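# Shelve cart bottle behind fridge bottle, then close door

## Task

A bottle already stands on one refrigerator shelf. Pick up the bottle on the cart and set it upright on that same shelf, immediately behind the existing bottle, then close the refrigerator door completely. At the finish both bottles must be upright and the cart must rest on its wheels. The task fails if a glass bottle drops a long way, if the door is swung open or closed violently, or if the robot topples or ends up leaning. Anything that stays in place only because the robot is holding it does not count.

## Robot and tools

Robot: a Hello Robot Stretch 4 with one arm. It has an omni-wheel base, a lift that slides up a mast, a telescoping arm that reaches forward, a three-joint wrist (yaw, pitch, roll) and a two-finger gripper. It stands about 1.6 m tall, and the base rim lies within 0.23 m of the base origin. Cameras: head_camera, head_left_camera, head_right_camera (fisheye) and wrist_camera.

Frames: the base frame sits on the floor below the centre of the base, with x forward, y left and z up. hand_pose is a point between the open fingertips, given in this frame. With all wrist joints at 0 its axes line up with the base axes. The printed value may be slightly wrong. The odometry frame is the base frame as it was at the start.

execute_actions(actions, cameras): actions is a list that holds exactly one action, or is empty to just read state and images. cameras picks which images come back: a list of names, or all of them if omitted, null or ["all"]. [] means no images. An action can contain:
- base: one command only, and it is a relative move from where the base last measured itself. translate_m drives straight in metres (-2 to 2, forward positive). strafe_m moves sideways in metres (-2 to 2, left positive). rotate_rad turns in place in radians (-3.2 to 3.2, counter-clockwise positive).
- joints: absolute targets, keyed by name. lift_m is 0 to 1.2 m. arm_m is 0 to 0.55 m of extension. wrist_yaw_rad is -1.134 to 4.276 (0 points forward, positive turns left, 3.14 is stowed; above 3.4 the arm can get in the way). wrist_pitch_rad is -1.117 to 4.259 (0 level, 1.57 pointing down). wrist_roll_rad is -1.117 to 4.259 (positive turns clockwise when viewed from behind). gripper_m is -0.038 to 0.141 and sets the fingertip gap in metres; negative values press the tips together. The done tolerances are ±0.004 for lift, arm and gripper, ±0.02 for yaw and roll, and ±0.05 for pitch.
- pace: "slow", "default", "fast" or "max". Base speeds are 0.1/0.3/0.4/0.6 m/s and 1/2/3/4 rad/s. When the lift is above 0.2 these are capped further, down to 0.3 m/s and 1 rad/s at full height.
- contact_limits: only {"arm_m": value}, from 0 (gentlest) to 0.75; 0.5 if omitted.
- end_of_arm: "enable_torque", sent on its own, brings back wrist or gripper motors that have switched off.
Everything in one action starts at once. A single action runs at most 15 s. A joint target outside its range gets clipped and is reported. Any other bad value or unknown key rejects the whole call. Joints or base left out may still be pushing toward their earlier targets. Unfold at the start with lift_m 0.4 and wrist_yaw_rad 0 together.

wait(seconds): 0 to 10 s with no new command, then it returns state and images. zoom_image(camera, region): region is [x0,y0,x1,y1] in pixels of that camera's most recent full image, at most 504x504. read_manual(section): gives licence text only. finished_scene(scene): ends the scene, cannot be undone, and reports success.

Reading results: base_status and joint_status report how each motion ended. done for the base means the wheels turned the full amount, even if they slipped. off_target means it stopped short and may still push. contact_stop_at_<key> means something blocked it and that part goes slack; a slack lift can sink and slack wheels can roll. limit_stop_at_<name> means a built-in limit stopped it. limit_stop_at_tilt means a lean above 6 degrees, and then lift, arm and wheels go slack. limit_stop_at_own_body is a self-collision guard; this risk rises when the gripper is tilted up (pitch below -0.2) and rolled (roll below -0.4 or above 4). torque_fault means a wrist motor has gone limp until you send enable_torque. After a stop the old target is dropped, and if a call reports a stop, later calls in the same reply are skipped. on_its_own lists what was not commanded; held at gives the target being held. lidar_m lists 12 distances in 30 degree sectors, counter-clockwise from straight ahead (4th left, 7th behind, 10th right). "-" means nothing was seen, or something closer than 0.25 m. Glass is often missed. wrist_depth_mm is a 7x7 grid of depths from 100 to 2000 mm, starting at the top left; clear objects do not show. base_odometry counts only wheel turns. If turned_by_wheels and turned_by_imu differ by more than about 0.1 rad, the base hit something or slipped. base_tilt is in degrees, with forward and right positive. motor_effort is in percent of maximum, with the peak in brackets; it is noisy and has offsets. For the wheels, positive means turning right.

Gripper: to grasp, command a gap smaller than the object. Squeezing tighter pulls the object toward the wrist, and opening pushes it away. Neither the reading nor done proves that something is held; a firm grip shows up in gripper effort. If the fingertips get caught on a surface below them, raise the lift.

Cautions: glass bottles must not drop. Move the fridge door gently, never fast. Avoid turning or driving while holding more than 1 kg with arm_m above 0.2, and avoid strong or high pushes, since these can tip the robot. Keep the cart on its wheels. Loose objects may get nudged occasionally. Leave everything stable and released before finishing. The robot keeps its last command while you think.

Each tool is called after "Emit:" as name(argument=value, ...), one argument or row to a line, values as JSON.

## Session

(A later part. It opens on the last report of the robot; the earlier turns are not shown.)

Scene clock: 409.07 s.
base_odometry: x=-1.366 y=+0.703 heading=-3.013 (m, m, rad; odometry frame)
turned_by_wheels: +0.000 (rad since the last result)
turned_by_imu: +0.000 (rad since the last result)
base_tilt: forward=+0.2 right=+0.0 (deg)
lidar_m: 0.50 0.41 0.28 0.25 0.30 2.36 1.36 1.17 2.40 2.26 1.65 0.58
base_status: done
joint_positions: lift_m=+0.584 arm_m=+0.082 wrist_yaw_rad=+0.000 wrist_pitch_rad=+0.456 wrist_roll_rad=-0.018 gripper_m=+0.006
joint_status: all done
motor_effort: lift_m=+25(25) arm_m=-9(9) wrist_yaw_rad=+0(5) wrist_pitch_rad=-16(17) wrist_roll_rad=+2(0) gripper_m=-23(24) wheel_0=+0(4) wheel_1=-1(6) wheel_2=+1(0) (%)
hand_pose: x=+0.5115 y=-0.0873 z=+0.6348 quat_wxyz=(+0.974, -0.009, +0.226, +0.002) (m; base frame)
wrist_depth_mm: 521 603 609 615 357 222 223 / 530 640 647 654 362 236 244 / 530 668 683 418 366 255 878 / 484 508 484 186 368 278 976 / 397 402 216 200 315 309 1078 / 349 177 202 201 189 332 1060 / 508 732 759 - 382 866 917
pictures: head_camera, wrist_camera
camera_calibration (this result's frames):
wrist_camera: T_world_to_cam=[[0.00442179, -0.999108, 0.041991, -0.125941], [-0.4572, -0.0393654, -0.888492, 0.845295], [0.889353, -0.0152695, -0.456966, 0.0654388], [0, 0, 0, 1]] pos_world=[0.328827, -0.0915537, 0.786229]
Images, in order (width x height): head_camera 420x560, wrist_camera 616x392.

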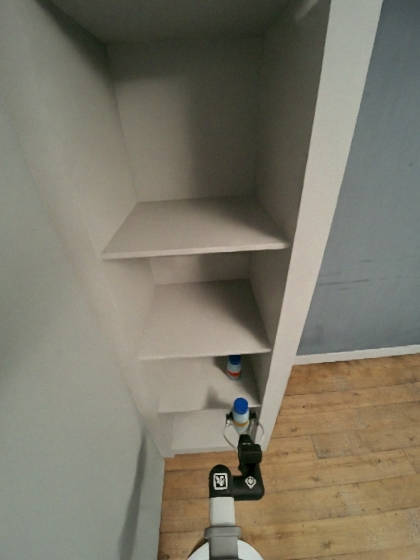

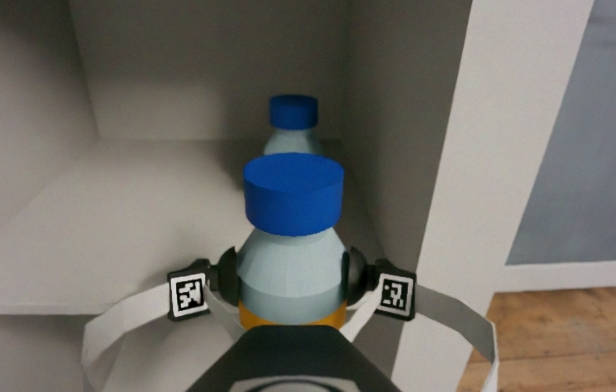

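Aligned, same odometry as B's release (arm 0.298). Place at 0.212.

Emit:
execute_actions(
  actions=[
    {"joints":{"arm_m":0.212},"pace":"slow"},
  ],
  cameras=[],
)

Emit:
execute_actions(
  actions=[
    {"joints":{"lift_m":0.565},"pace":"slow"},
  ],
  cameras=[],
)

Emit:
execute_actions(
  actions=[
    {"joints":{"gripper_m":0.085},"pace":"slow"},
  ],
  cameras=["wrist_camera"],
)

Emit:
execute_actions(
  actions=[
    {"joints":{"arm_m":0.0},"base":{"translate_m":-0.2},"pace":"slow"},
  ],
)

Scene clock: 418.03 s.
base_odometry: x=-1.366 y=+0.703 heading=-3.013 (m, m, rad; odometry frame)
turned_by_wheels: +0.000 (rad since the last result)
turned_by_imu: -0.001 (rad since the last result)
base_tilt: forward=+0.1 right=+0.0 (deg)
lidar_m: 0.52 0.41 0.28 0.25 0.29 2.36 1.36 1.17 2.39 2.26 1.63 0.57
base_status: not commanded
joint_positions: lift_m=+0.584 arm_m=+0.210 wrist_yaw_rad=+0.000 wrist_pitch_rad=+0.456 wrist_roll_rad=-0.018 gripper_m=+0.006
joint_status: all done
motor_effort: lift_m=+25(25) arm_m=+9(10) wrist_yaw_rad=+0(0) wrist_pitch_rad=-16(16) wrist_roll_rad=-2(2) gripper_m=-24(23) wheel_0=+0(0) wheel_1=-1(1) wheel_2=+1(1) (%)
hand_pose: x=+0.6403 y=-0.0874 z=+0.6348 quat_wxyz=(+0.974, -0.009, +0.226, +0.002) (m; base frame)
wrist_depth_mm: 473 488 492 496 345 193 - / 500 517 525 535 349 195 150 / 530 559 564 559 353 195 151 / 488 508 484 186 355 196 151 / 394 402 216 200 290 196 152 / 324 177 202 202 189 174 155 / 282 279 291 - 287 189 171
pictures: none
No camera images: the call's "cameras" was empty. Leave "cameras" out to get every camera's image.

Scene clock: 418.93 s.
base_odometry: x=-1.366 y=+0.703 heading=-3.013 (m, m, rad; odometry frame)
turned_by_wheels: +0.000 (rad since the last result)
turned_by_imu: +0.000 (rad since the last result)
base_tilt: forward=+0.2 right=+0.0 (deg)
lidar_m: 0.49 0.41 0.28 0.25 0.28 2.34 1.37 1.18 2.40 2.27 1.62 0.59
base_status: not commanded
joint_positions: lift_m=+0.565 arm_m=+0.210 wrist_yaw_rad=+0.000 wrist_pitch_rad=+0.456 wrist_roll_rad=-0.018 gripper_m=+0.006
joint_status: all done
motor_effort: lift_m=+20(31) arm_m=+9(9) wrist_yaw_rad=-1(0) wrist_pitch_rad=-17(17) wrist_roll_rad=-1(2) gripper_m=-23(24) wheel_0=+0(0) wheel_1=-1(0) wheel_2=+1(1) (%)
hand_pose: x=+0.6403 y=-0.0874 z=+0.6162 quat_wxyz=(+0.974, -0.009, +0.226, +0.002) (m; base frame)
wrist_depth_mm: 477 484 488 496 347 193 - / 500 517 525 535 349 195 150 / 525 559 564 277 353 196 151 / 462 469 449 186 353 196 152 / 366 370 216 200 290 197 152 / 300 177 202 201 189 174 156 / 262 258 268 - 266 189 171
pictures: none
No camera images: the call's "cameras" was empty. Leave "cameras" out to get every camera's image.

Scene clock: 422.00 s.
base_odometry: x=-1.366 y=+0.703 heading=-3.013 (m, m, rad; odometry frame)
turned_by_wheels: +0.000 (rad since the last result)
turned_by_imu: -0.001 (rad since the last result)
base_tilt: forward=+0.2 right=-0.1 (deg)
lidar_m: 0.54 0.42 0.28 0.26 0.28 2.34 1.38 1.18 2.40 2.27 1.63 0.57
base_status: not commanded
joint_positions: lift_m=+0.565 arm_m=+0.210 wrist_yaw_rad=+0.000 wrist_pitch_rad=+0.452 wrist_roll_rad=-0.018 gripper_m=+0.085
joint_status: all done
motor_effort: lift_m=+20(20) arm_m=+10(9) wrist_yaw_rad=+0(0) wrist_pitch_rad=-6(17) wrist_roll_rad=-1(0) gripper_m=-1(22) wheel_0=+0(0) wheel_1=-1(0) wheel_2=+1(1) (%)
hand_pose: x=+0.6408 y=-0.0874 z=+0.6172 quat_wxyz=(+0.975, -0.009, +0.224, +0.002) (m; base frame)
wrist_depth_mm: 473 484 488 496 345 193 - / 504 517 525 530 349 194 150 / 525 554 564 285 351 196 151 / 469 477 480 202 353 196 151 / 370 375 366 212 289 196 151 / 304 298 223 211 264 195 155 / 262 262 273 - 270 179 171
pictures: wrist_camera
camera_calibration (this result's frames):
wrist_camera: T_world_to_cam=[[0.00405131, -0.999109, 0.042006, -0.1256], [-0.453791, -0.039269, -0.890242, 0.887695], [0.891099, -0.0154553, -0.453546, -0.0608689], [0, 0, 0, 1]] pos_world=[0.457577, -0.0915697, 0.767933]
Images, in order (width x height): wrist_camera 616x392.

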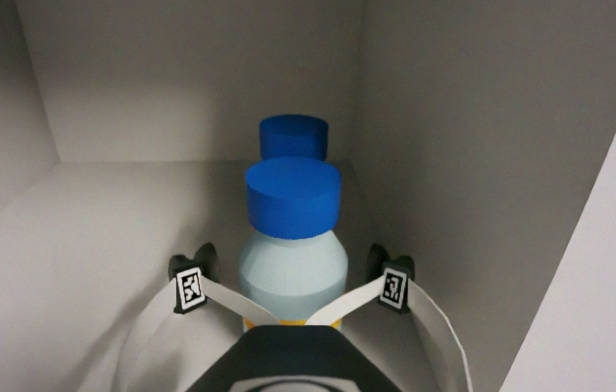

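Scene clock: 425.40 s.
base_odometry: x=-1.168 y=+0.729 heading=-3.013 (m, m, rad; odometry frame)
turned_by_wheels: +0.000 (rad since the last result)
turned_by_imu: +0.000 (rad since the last result)
base_tilt: forward=+0.2 right=+0.0 (deg)
lidar_m: 0.73 0.39 0.27 2.44 1.78 2.36 1.22 0.95 2.40 2.24 1.95 0.75
base_status: done
joint_positions: lift_m=+0.565 arm_m=+0.002 wrist_yaw_rad=+0.000 wrist_pitch_rad=+0.452 wrist_roll_rad=-0.018 gripper_m=+0.085
joint_status: all done
motor_effort: lift_m=+20(20) arm_m=-9(8) wrist_yaw_rad=+1(0) wrist_pitch_rad=-5(6) wrist_roll_rad=+0(2) gripper_m=-2(1) wheel_0=+0(4) wheel_1=-1(5) wheel_2=+1(6) (%)
hand_pose: x=+0.4320 y=-0.0874 z=+0.6173 quat_wxyz=(+0.975, -0.009, +0.224, +0.002) (m; base frame)
wrist_depth_mm: 512 820 854 866 484 1042 1042 / 517 820 931 707 525 1098 1098 / 535 661 668 615 569 1182 1205 / 564 809 1078 1078 621 1281 1336 / 591 820 1042 1008 647 1281 1308 / 580 699 788 831 699 1042 1060 / 580 750 768 - 878 878 891
pictures: head_camera, head_left_camera, head_right_camera, wrist_camera
camera_calibration (this result's frames):
wrist_camera: T_world_to_cam=[[0.00404514, -0.999109, 0.0420064, -0.124753], [-0.453663, -0.0392688, -0.890308, 0.792961], [0.891164, -0.0154554, -0.453418, 0.125104], [0, 0, 0, 1]] pos_world=[0.248753, -0.0915697, 0.767944]
Images, in order (width x height): head_camera 420x560, head_left_camera 420x672, head_right_camera 420x672, wrist_camera 616x392.

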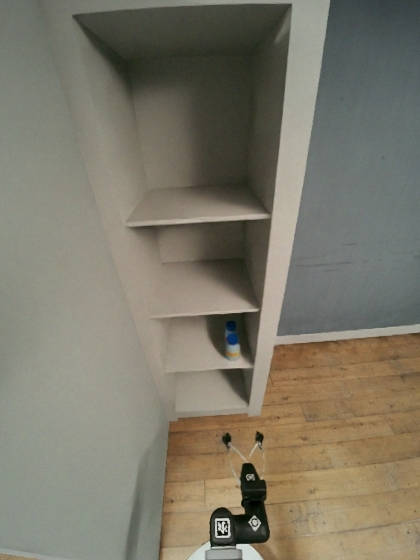

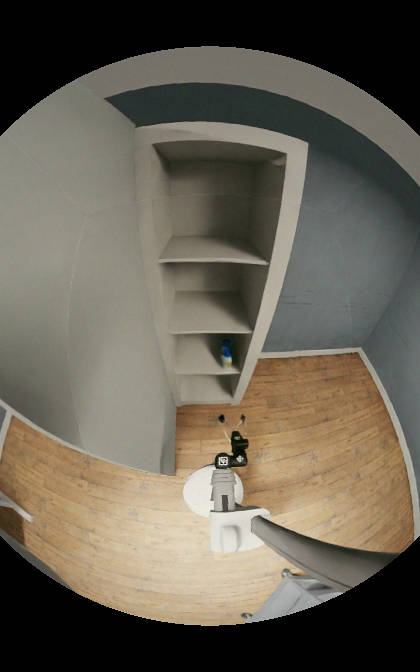

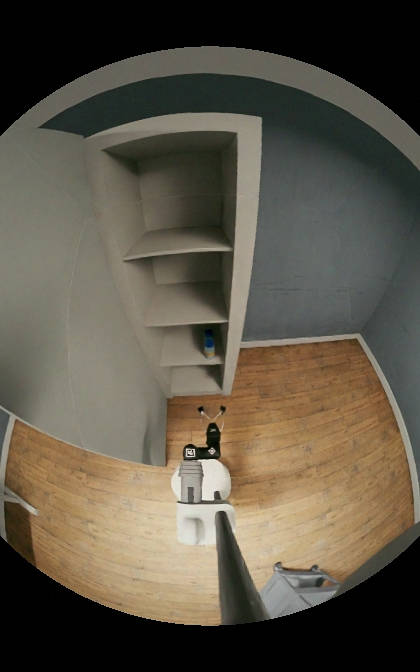

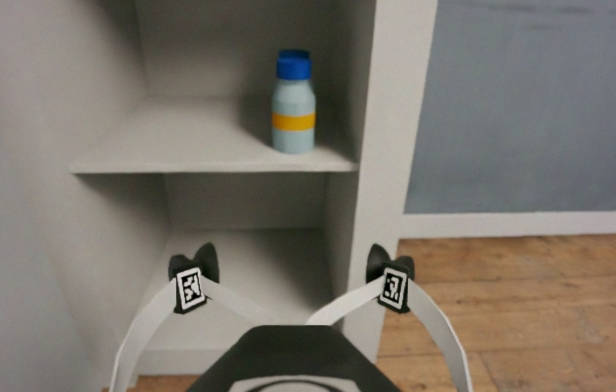

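Emit:
execute_actions(
  actions=[
    {"base":{"translate_m":-0.35}},
  ],
  cameras=[],
)

Emit:
execute_actions(
  actions=[
    {"joints":{"wrist_yaw_rad":3.05,"wrist_pitch_rad":0,"gripper_m":0.05,"lift_m":0.4}},
  ],
  cameras=[],
)

Emit:
execute_actions(
  actions=[
    {"base":{"strafe_m":0.75},"joints":{"lift_m":0.15}},
  ],
  cameras=["head_camera"],
)

Scene clock: 436.73 s.
base_odometry: x=-0.821 y=+0.774 heading=-3.013 (m, m, rad; odometry frame)
turned_by_wheels: +0.000 (rad since the last result)
turned_by_imu: +0.000 (rad since the last result)
base_tilt: forward=+0.2 right=+0.0 (deg)
lidar_m: 1.07 0.53 2.30 1.68 1.74 2.18 0.96 0.70 0.78 2.28 2.37 1.75
base_status: done
joint_positions: lift_m=+0.565 arm_m=+0.002 wrist_yaw_rad=+0.000 wrist_pitch_rad=+0.452 wrist_roll_rad=-0.018 gripper_m=+0.085
joint_status: not commanded
motor_effort: lift_m=+20(20) arm_m=-9(8) wrist_yaw_rad=+0(1) wrist_pitch_rad=-5(6) wrist_roll_rad=-1(1) gripper_m=-1(2) wheel_0=+0(5) wheel_1=+0(5) wheel_2=+0(9) (%)
hand_pose: x=+0.4320 y=-0.0874 z=+0.6173 quat_wxyz=(+0.975, -0.009, +0.224, +0.002) (m; base frame)
wrist_depth_mm: 564 788 1205 1182 1336 1397 1397 / 574 842 1078 931 1430 1464 1499 / 574 878 1366 1366 1576 1618 1661 / 569 904 1336 1281 1618 1661 1708 / 569 904 1098 1118 1281 1281 1308 / 564 759 960 1042 976 1042 1042 / 559 778 891 - 904 891 904
pictures: none
No camera images: the call's "cameras" was empty. Leave "cameras" out to get every camera's image.

Scene clock: 439.10 s.
base_odometry: x=-0.821 y=+0.774 heading=-3.013 (m, m, rad; odometry frame)
turned_by_wheels: +0.000 (rad since the last result)
turned_by_imu: -0.001 (rad since the last result)
base_tilt: forward=+0.2 right=+0.0 (deg)
lidar_m: 1.10 0.52 2.28 1.67 1.69 2.18 0.99 0.72 0.79 2.26 2.35 1.71
base_status: not commanded
joint_positions: lift_m=+0.400 arm_m=+0.002 wrist_yaw_rad=+3.049 wrist_pitch_rad=+0.002 wrist_roll_rad=-0.018 gripper_m=+0.050
joint_status: all done
motor_effort: lift_m=+18(20) arm_m=-9(9) wrist_yaw_rad=+3(3) wrist_pitch_rad=-5(9) wrist_roll_rad=-1(1) gripper_m=-3(3) wheel_0=-1(0) wheel_1=+1(0) wheel_2=+0(0) (%)
hand_pose: x=-0.1068 y=+0.1136 z=+0.5778 quat_wxyz=(+0.046, -0.001, -0.009, +0.999) (m; base frame)
wrist_depth_mm: - 141 - - - - - / 108 142 - - - - - / 117 143 - - - - - / 140 917 - - - - - / 891 - - - - - - / 1255 1229 195 1708 202 1863 1863 / 891 960 1336 - 1281 1281 1308
pictures: none
No camera images: the call's "cameras" was empty. Leave "cameras" out to get every camera's image.

Scene clock: 442.93 s.
base_odometry: x=-0.724 y=+0.030 heading=-3.013 (m, m, rad; odometry frame)
turned_by_wheels: +0.000 (rad since the last result)
turned_by_imu: +0.002 (rad since the last result)
base_tilt: forward=+0.3 right=+0.0 (deg)
lidar_m: 1.58 1.70 1.77 1.21 0.95 1.22 2.07 1.37 1.33 3.05 0.65 0.55
base_status: done
joint_positions: lift_m=+0.150 arm_m=+0.002 wrist_yaw_rad=+3.050 wrist_pitch_rad=+0.002 wrist_roll_rad=-0.018 gripper_m=+0.050
joint_status: all done
motor_effort: lift_m=+19(21) arm_m=-8(9) wrist_yaw_rad=+2(3) wrist_pitch_rad=-6(6) wrist_roll_rad=+0(0) gripper_m=-2(4) wheel_0=+0(12) wheel_1=-2(7) wheel_2=+1(0) (%)
hand_pose: x=-0.1069 y=+0.1135 z=+0.3278 quat_wxyz=(+0.046, -0.001, -0.009, +0.999) (m; base frame)
wrist_depth_mm: - 141 - - - - 1983 / 108 142 - - - 1661 1182 / 116 143 - - - - 1921 / 140 - - - - - 1921 / 1863 1863 1921 1983 1983 1983 1756 / 1042 1078 195 1008 202 1098 1098 / 750 723 798 - 759 750 778
pictures: head_camera
Images, in order (width x height): head_camera 420x560.

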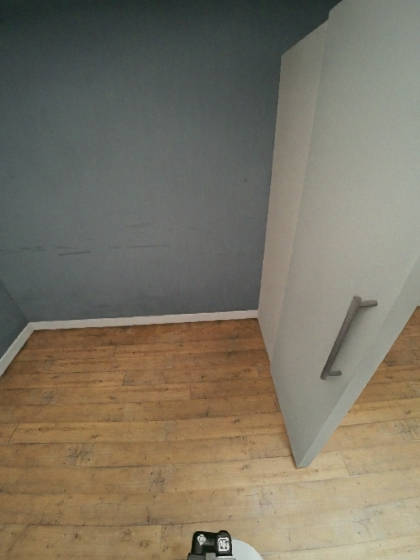

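Emit:
execute_actions(
  actions=[
    {"base":{"translate_m":0.74}},
  ],
  cameras=[],
)

Emit:
execute_actions(
  actions=[
    {"base":{"strafe_m":-0.55},"pace":"slow"},
  ],
  cameras=["head_camera","head_left_camera"],
)

Scene clock: 451.10 s.
base_odometry: x=-1.458 y=-0.065 heading=-3.013 (m, m, rad; odometry frame)
turned_by_wheels: +0.000 (rad since the last result)
turned_by_imu: -0.003 (rad since the last result)
base_tilt: forward=+0.2 right=+0.0 (deg)
lidar_m: 0.85 0.94 1.25 1.69 1.50 1.37 2.83 1.76 0.38 0.36 0.38 0.56
base_status: done
joint_positions: lift_m=+0.150 arm_m=+0.002 wrist_yaw_rad=+3.050 wrist_pitch_rad=+0.002 wrist_roll_rad=-0.018 gripper_m=+0.050
joint_status: not commanded
motor_effort: lift_m=+19(19) arm_m=-9(8) wrist_yaw_rad=+2(2) wrist_pitch_rad=-5(6) wrist_roll_rad=+0(1) gripper_m=-2(3) wheel_0=+0(3) wheel_1=+1(4) wheel_2=+1(8) (%)
hand_pose: x=-0.1069 y=+0.1135 z=+0.3278 quat_wxyz=(+0.046, -0.001, -0.009, +0.999) (m; base frame)
wrist_depth_mm: - 141 - - - - 1921 / 108 142 - - - - 1808 / 116 143 - - - - 1756 / 140 - - - - - 1808 / 1756 1863 1921 1983 1983 1983 1576 / 1042 1078 195 1008 202 1098 1098 / 750 715 798 - 759 759 778
pictures: none
No camera images: the call's "cameras" was empty. Leave "cameras" out to get every camera's image.

Scene clock: 457.73 s.
base_odometry: x=-1.529 y=+0.481 heading=-3.013 (m, m, rad; odometry frame)
turned_by_wheels: +0.000 (rad since the last result)
turned_by_imu: -0.005 (rad since the last result)
base_tilt: forward=+0.2 right=+0.0 (deg)
lidar_m: 0.27 0.27 1.25 2.24 1.79 2.05 1.72 1.44 2.59 2.47 0.44 0.28
base_status: done
joint_positions: lift_m=+0.150 arm_m=+0.002 wrist_yaw_rad=+3.050 wrist_pitch_rad=+0.002 wrist_roll_rad=-0.018 gripper_m=+0.050
joint_status: not commanded
motor_effort: lift_m=+19(19) arm_m=-8(8) wrist_yaw_rad=+1(1) wrist_pitch_rad=-6(5) wrist_roll_rad=+1(1) gripper_m=-2(3) wheel_0=-1(13) wheel_1=-2(11) wheel_2=-1(1) (%)
hand_pose: x=-0.1069 y=+0.1135 z=+0.3278 quat_wxyz=(+0.046, -0.001, -0.009, +0.999) (m; base frame)
wrist_depth_mm: - 141 - - - - - / 108 142 - - - - - / 116 143 - - - - - / 140 1537 - - - - - / 1430 1756 1921 1983 1983 1983 1983 / 1042 1060 195 1008 202 1098 1098 / 759 723 798 - 759 759 778
pictures: head_camera, head_left_camera
Images, in order (width x height): head_camera 420x560, head_left_camera 420x672.

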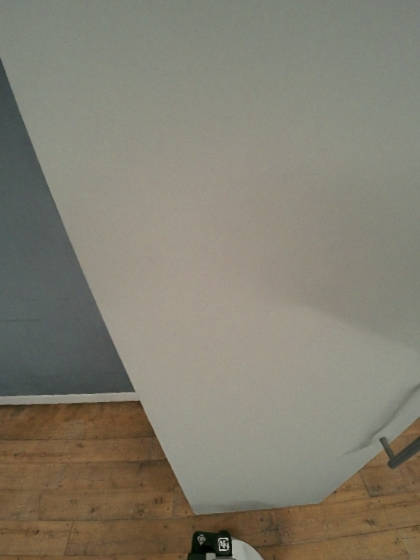

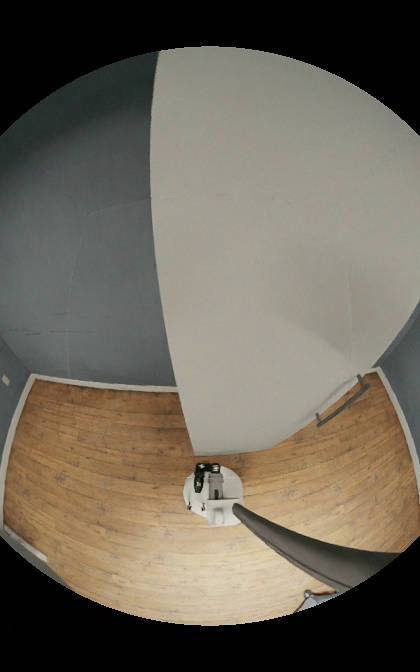

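Emit:
execute_actions(
  actions=[
    {"base":{"translate_m":-0.05},"pace":"slow"},
  ],
  cameras=[],
)

Emit:
execute_actions(
  actions=[
    {"base":{"strafe_m":-0.18},"pace":"slow"},
  ],
  cameras=["head_camera"],
)

Emit:
execute_actions(
  actions=[
    {"base":{"translate_m":0.1},"pace":"slow"},
  ],
  cameras=["head_camera"],
)

Scene clock: 463.90 s.
base_odometry: x=-1.480 y=+0.487 heading=-3.013 (m, m, rad; odometry frame)
turned_by_wheels: +0.000 (rad since the last result)
turned_by_imu: -0.001 (rad since the last result)
base_tilt: forward=+0.2 right=+0.0 (deg)
lidar_m: 0.30 0.34 1.36 2.25 1.76 2.01 1.73 1.39 2.60 2.46 0.49 0.35
base_status: done
joint_positions: lift_m=+0.150 arm_m=+0.002 wrist_yaw_rad=+3.050 wrist_pitch_rad=+0.002 wrist_roll_rad=-0.018 gripper_m=+0.050
joint_status: not commanded
motor_effort: lift_m=+19(19) arm_m=-8(9) wrist_yaw_rad=+2(1) wrist_pitch_rad=-6(5) wrist_roll_rad=-1(1) gripper_m=-3(1) wheel_0=-2(1) wheel_1=-2(3) wheel_2=+2(6) (%)
hand_pose: x=-0.1069 y=+0.1135 z=+0.3278 quat_wxyz=(+0.046, -0.001, -0.009, +0.999) (m; base frame)
wrist_depth_mm: - 141 - - - - - / 108 142 - - - - - / 116 143 - - - - - / 140 1499 - - - - - / 1430 1708 1921 1983 1983 1983 1921 / 1060 1078 195 1008 202 1098 1098 / 759 723 809 - 768 750 768
pictures: none
No camera images: the call's "cameras" was empty. Leave "cameras" out to get every camera's image.

Scene clock: 466.83 s.
base_odometry: x=-1.503 y=+0.666 heading=-3.013 (m, m, rad; odometry frame)
turned_by_wheels: +0.000 (rad since the last result)
turned_by_imu: -0.002 (rad since the last result)
base_tilt: forward=+0.2 right=+0.0 (deg)
lidar_m: 0.31 0.32 1.32 2.42 1.93 2.31 1.50 1.30 2.43 2.28 1.44 0.35
base_status: done
joint_positions: lift_m=+0.150 arm_m=+0.002 wrist_yaw_rad=+3.050 wrist_pitch_rad=+0.002 wrist_roll_rad=-0.018 gripper_m=+0.050
joint_status: not commanded
motor_effort: lift_m=+18(19) arm_m=-8(9) wrist_yaw_rad=+1(2) wrist_pitch_rad=-6(5) wrist_roll_rad=-1(1) gripper_m=-1(3) wheel_0=-1(5) wheel_1=-2(6) wheel_2=+1(2) (%)
hand_pose: x=-0.1069 y=+0.1135 z=+0.3278 quat_wxyz=(+0.046, -0.001, -0.009, +0.999) (m; base frame)
wrist_depth_mm: - 141 - - - - - / 108 142 - - - - - / 116 143 - - - - - / 140 1464 - - - - - / 1397 1661 1808 1983 1983 1983 1921 / 1060 1078 195 1008 202 1118 1098 / 750 723 798 - 759 750 778
pictures: head_camera
Images, in order (width x height): head_camera 420x560.

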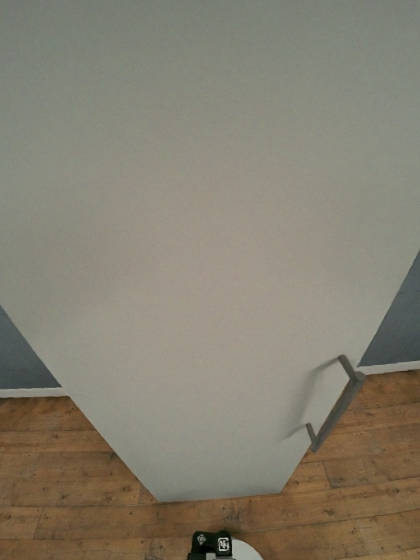

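Scene clock: 469.13 s.
base_odometry: x=-1.602 y=+0.653 heading=-3.013 (m, m, rad; odometry frame)
turned_by_wheels: +0.000 (rad since the last result)
turned_by_imu: -0.001 (rad since the last result)
base_tilt: forward=+0.2 right=+0.0 (deg)
lidar_m: 0.25 0.25 0.32 2.42 1.99 2.31 1.60 1.38 2.39 2.28 0.29 0.25
base_status: done
joint_positions: lift_m=+0.150 arm_m=+0.002 wrist_yaw_rad=+3.050 wrist_pitch_rad=+0.002 wrist_roll_rad=-0.018 gripper_m=+0.050
joint_status: not commanded
motor_effort: lift_m=+19(19) arm_m=-8(8) wrist_yaw_rad=+2(2) wrist_pitch_rad=-5(5) wrist_roll_rad=+0(1) gripper_m=-2(3) wheel_0=+0(2) wheel_1=-1(3) wheel_2=-2(6) (%)
hand_pose: x=-0.1069 y=+0.1135 z=+0.3278 quat_wxyz=(+0.046, -0.001, -0.009, +0.999) (m; base frame)
wrist_depth_mm: - 141 - - - - - / 108 142 - - - - - / 116 143 - - - - - / 140 1397 - - - - - / 1499 1618 1921 1921 1983 1983 1983 / 1042 1078 195 1025 202 1098 1098 / 750 723 798 - 759 750 778
pictures: head_camera
Images, in order (width x height): head_camera 420x560.

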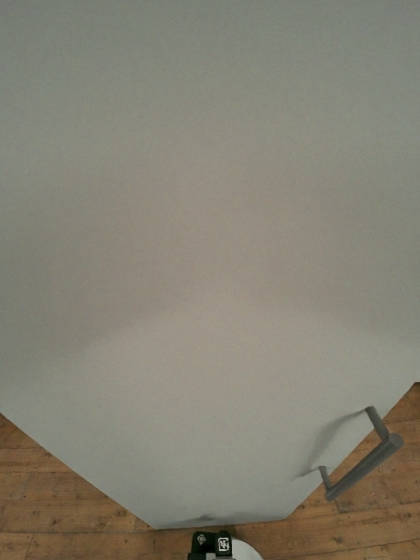

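Emit:
execute_actions(
  actions=[
    {"base":{"translate_m":0.025},"pace":"slow"},
  ],
  cameras=[],
)

Emit:
execute_actions(
  actions=[
    {"base":{"translate_m":-0.45}},
  ],
  cameras=[],
)

Emit:
execute_actions(
  actions=[
    {"base":{"strafe_m":-0.6}},
  ],
  cameras=["head_camera"],
)

Emit:
zoom_image(
  camera="head_camera",
  region=[40,200,300,460],
)

Scene clock: 480.23 s.
base_odometry: x=-1.627 y=+0.650 heading=-3.013 (m, m, rad; odometry frame)
turned_by_wheels: +0.000 (rad since the last result)
turned_by_imu: -0.001 (rad since the last result)
base_tilt: forward=+0.2 right=+0.0 (deg)
lidar_m: - 0.25 0.29 2.44 2.00 2.35 1.59 1.43 2.43 2.28 0.29 0.25
base_status: done
joint_positions: lift_m=+0.150 arm_m=+0.002 wrist_yaw_rad=+3.050 wrist_pitch_rad=+0.002 wrist_roll_rad=-0.018 gripper_m=+0.050
joint_status: not commanded
motor_effort: lift_m=+19(19) arm_m=-8(8) wrist_yaw_rad=+2(1) wrist_pitch_rad=-5(6) wrist_roll_rad=+0(0) gripper_m=-2(3) wheel_0=+1(2) wheel_1=+0(2) wheel_2=-1(6) (%)
hand_pose: x=-0.1069 y=+0.1135 z=+0.3278 quat_wxyz=(+0.046, -0.001, -0.009, +0.999) (m; base frame)
wrist_depth_mm: - 141 - - - - - / 108 142 - - - - - / 116 143 - - - - - / 140 1397 - - - - - / 1576 1661 1921 1921 1983 1983 1983 / 1060 1078 195 1008 202 1098 1098 / 759 723 798 - 759 759 778
pictures: none
No camera images: the call's "cameras" was empty. Leave "cameras" out to get every camera's image.

Scene clock: 483.23 s.
base_odometry: x=-1.180 y=+0.707 heading=-3.013 (m, m, rad; odometry frame)
turned_by_wheels: +0.000 (rad since the last result)
turned_by_imu: +0.001 (rad since the last result)
base_tilt: forward=+0.1 right=-0.1 (deg)
lidar_m: 0.64 0.68 1.80 2.41 1.74 2.29 1.30 1.01 2.40 2.30 1.92 0.63
base_status: done
joint_positions: lift_m=+0.150 arm_m=+0.002 wrist_yaw_rad=+3.050 wrist_pitch_rad=+0.002 wrist_roll_rad=-0.018 gripper_m=+0.050
joint_status: not commanded
motor_effort: lift_m=+19(19) arm_m=-9(9) wrist_yaw_rad=+2(2) wrist_pitch_rad=-6(5) wrist_roll_rad=+0(1) gripper_m=-2(2) wheel_0=+2(5) wheel_1=+1(5) wheel_2=+0(9) (%)
hand_pose: x=-0.1069 y=+0.1135 z=+0.3278 quat_wxyz=(+0.046, -0.001, -0.009, +0.999) (m; base frame)
wrist_depth_mm: - 141 - - - - - / 108 142 - - - - - / 116 143 - - - - - / 140 1464 - - - - - / 1078 1430 1921 1983 1983 1983 1983 / 991 1060 195 1008 202 1098 1098 / 750 723 798 - 759 750 778
pictures: none
No camera images: the call's "cameras" was empty. Leave "cameras" out to get every camera's image.

Scene clock: 486.57 s.
base_odometry: x=-1.257 y=+1.302 heading=-3.013 (m, m, rad; odometry frame)
turned_by_wheels: +0.000 (rad since the last result)
turned_by_imu: -0.002 (rad since the last result)
base_tilt: forward=+0.2 right=+0.0 (deg)
lidar_m: 1.27 0.70 0.96 2.77 2.33 2.55 0.88 1.13 1.80 1.69 1.74 1.38
base_status: done
joint_positions: lift_m=+0.150 arm_m=+0.002 wrist_yaw_rad=+3.050 wrist_pitch_rad=+0.002 wrist_roll_rad=-0.018 gripper_m=+0.050
joint_status: not commanded
motor_effort: lift_m=+19(19) arm_m=-8(9) wrist_yaw_rad=+1(1) wrist_pitch_rad=-6(6) wrist_roll_rad=+0(0) gripper_m=-1(2) wheel_0=+0(11) wheel_1=+1(8) wheel_2=+2(2) (%)
hand_pose: x=-0.1069 y=+0.1135 z=+0.3277 quat_wxyz=(+0.046, -0.001, -0.009, +0.999) (m; base frame)
wrist_depth_mm: - 141 1060 - - - - / 108 142 1430 - - - - / 116 143 1008 - - - - / 140 1182 - - - - - / 1863 1430 1060 1499 1983 1983 1983 / 1060 1078 195 1025 202 1098 1098 / 750 723 798 - 759 750 768
pictures: head_camera
Images, in order (width x height): head_camera 420x560.

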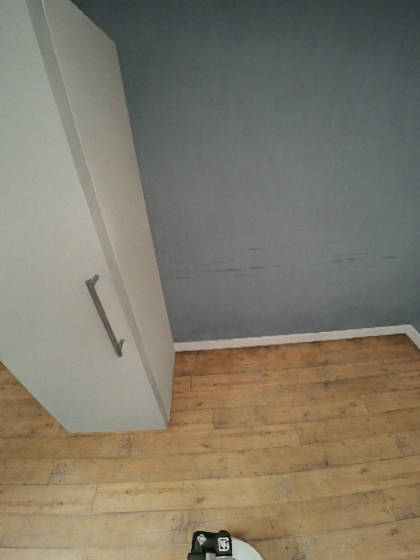

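Region (40, 200, 300, 460) of head_camera's 420x560 image, scaled by 1.938, with more detail than that image has.

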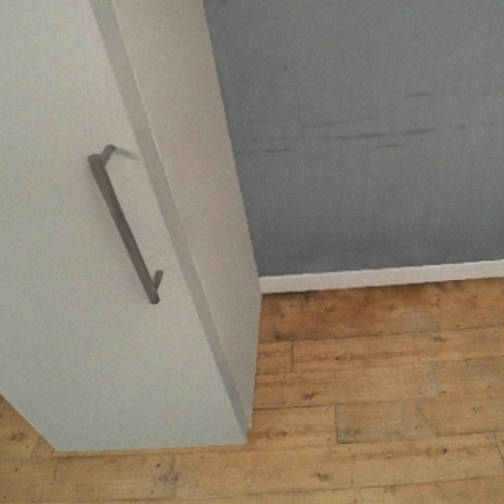

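Emit:
finished_scene(
  scene=2,
)

The scene is finished: the task was done.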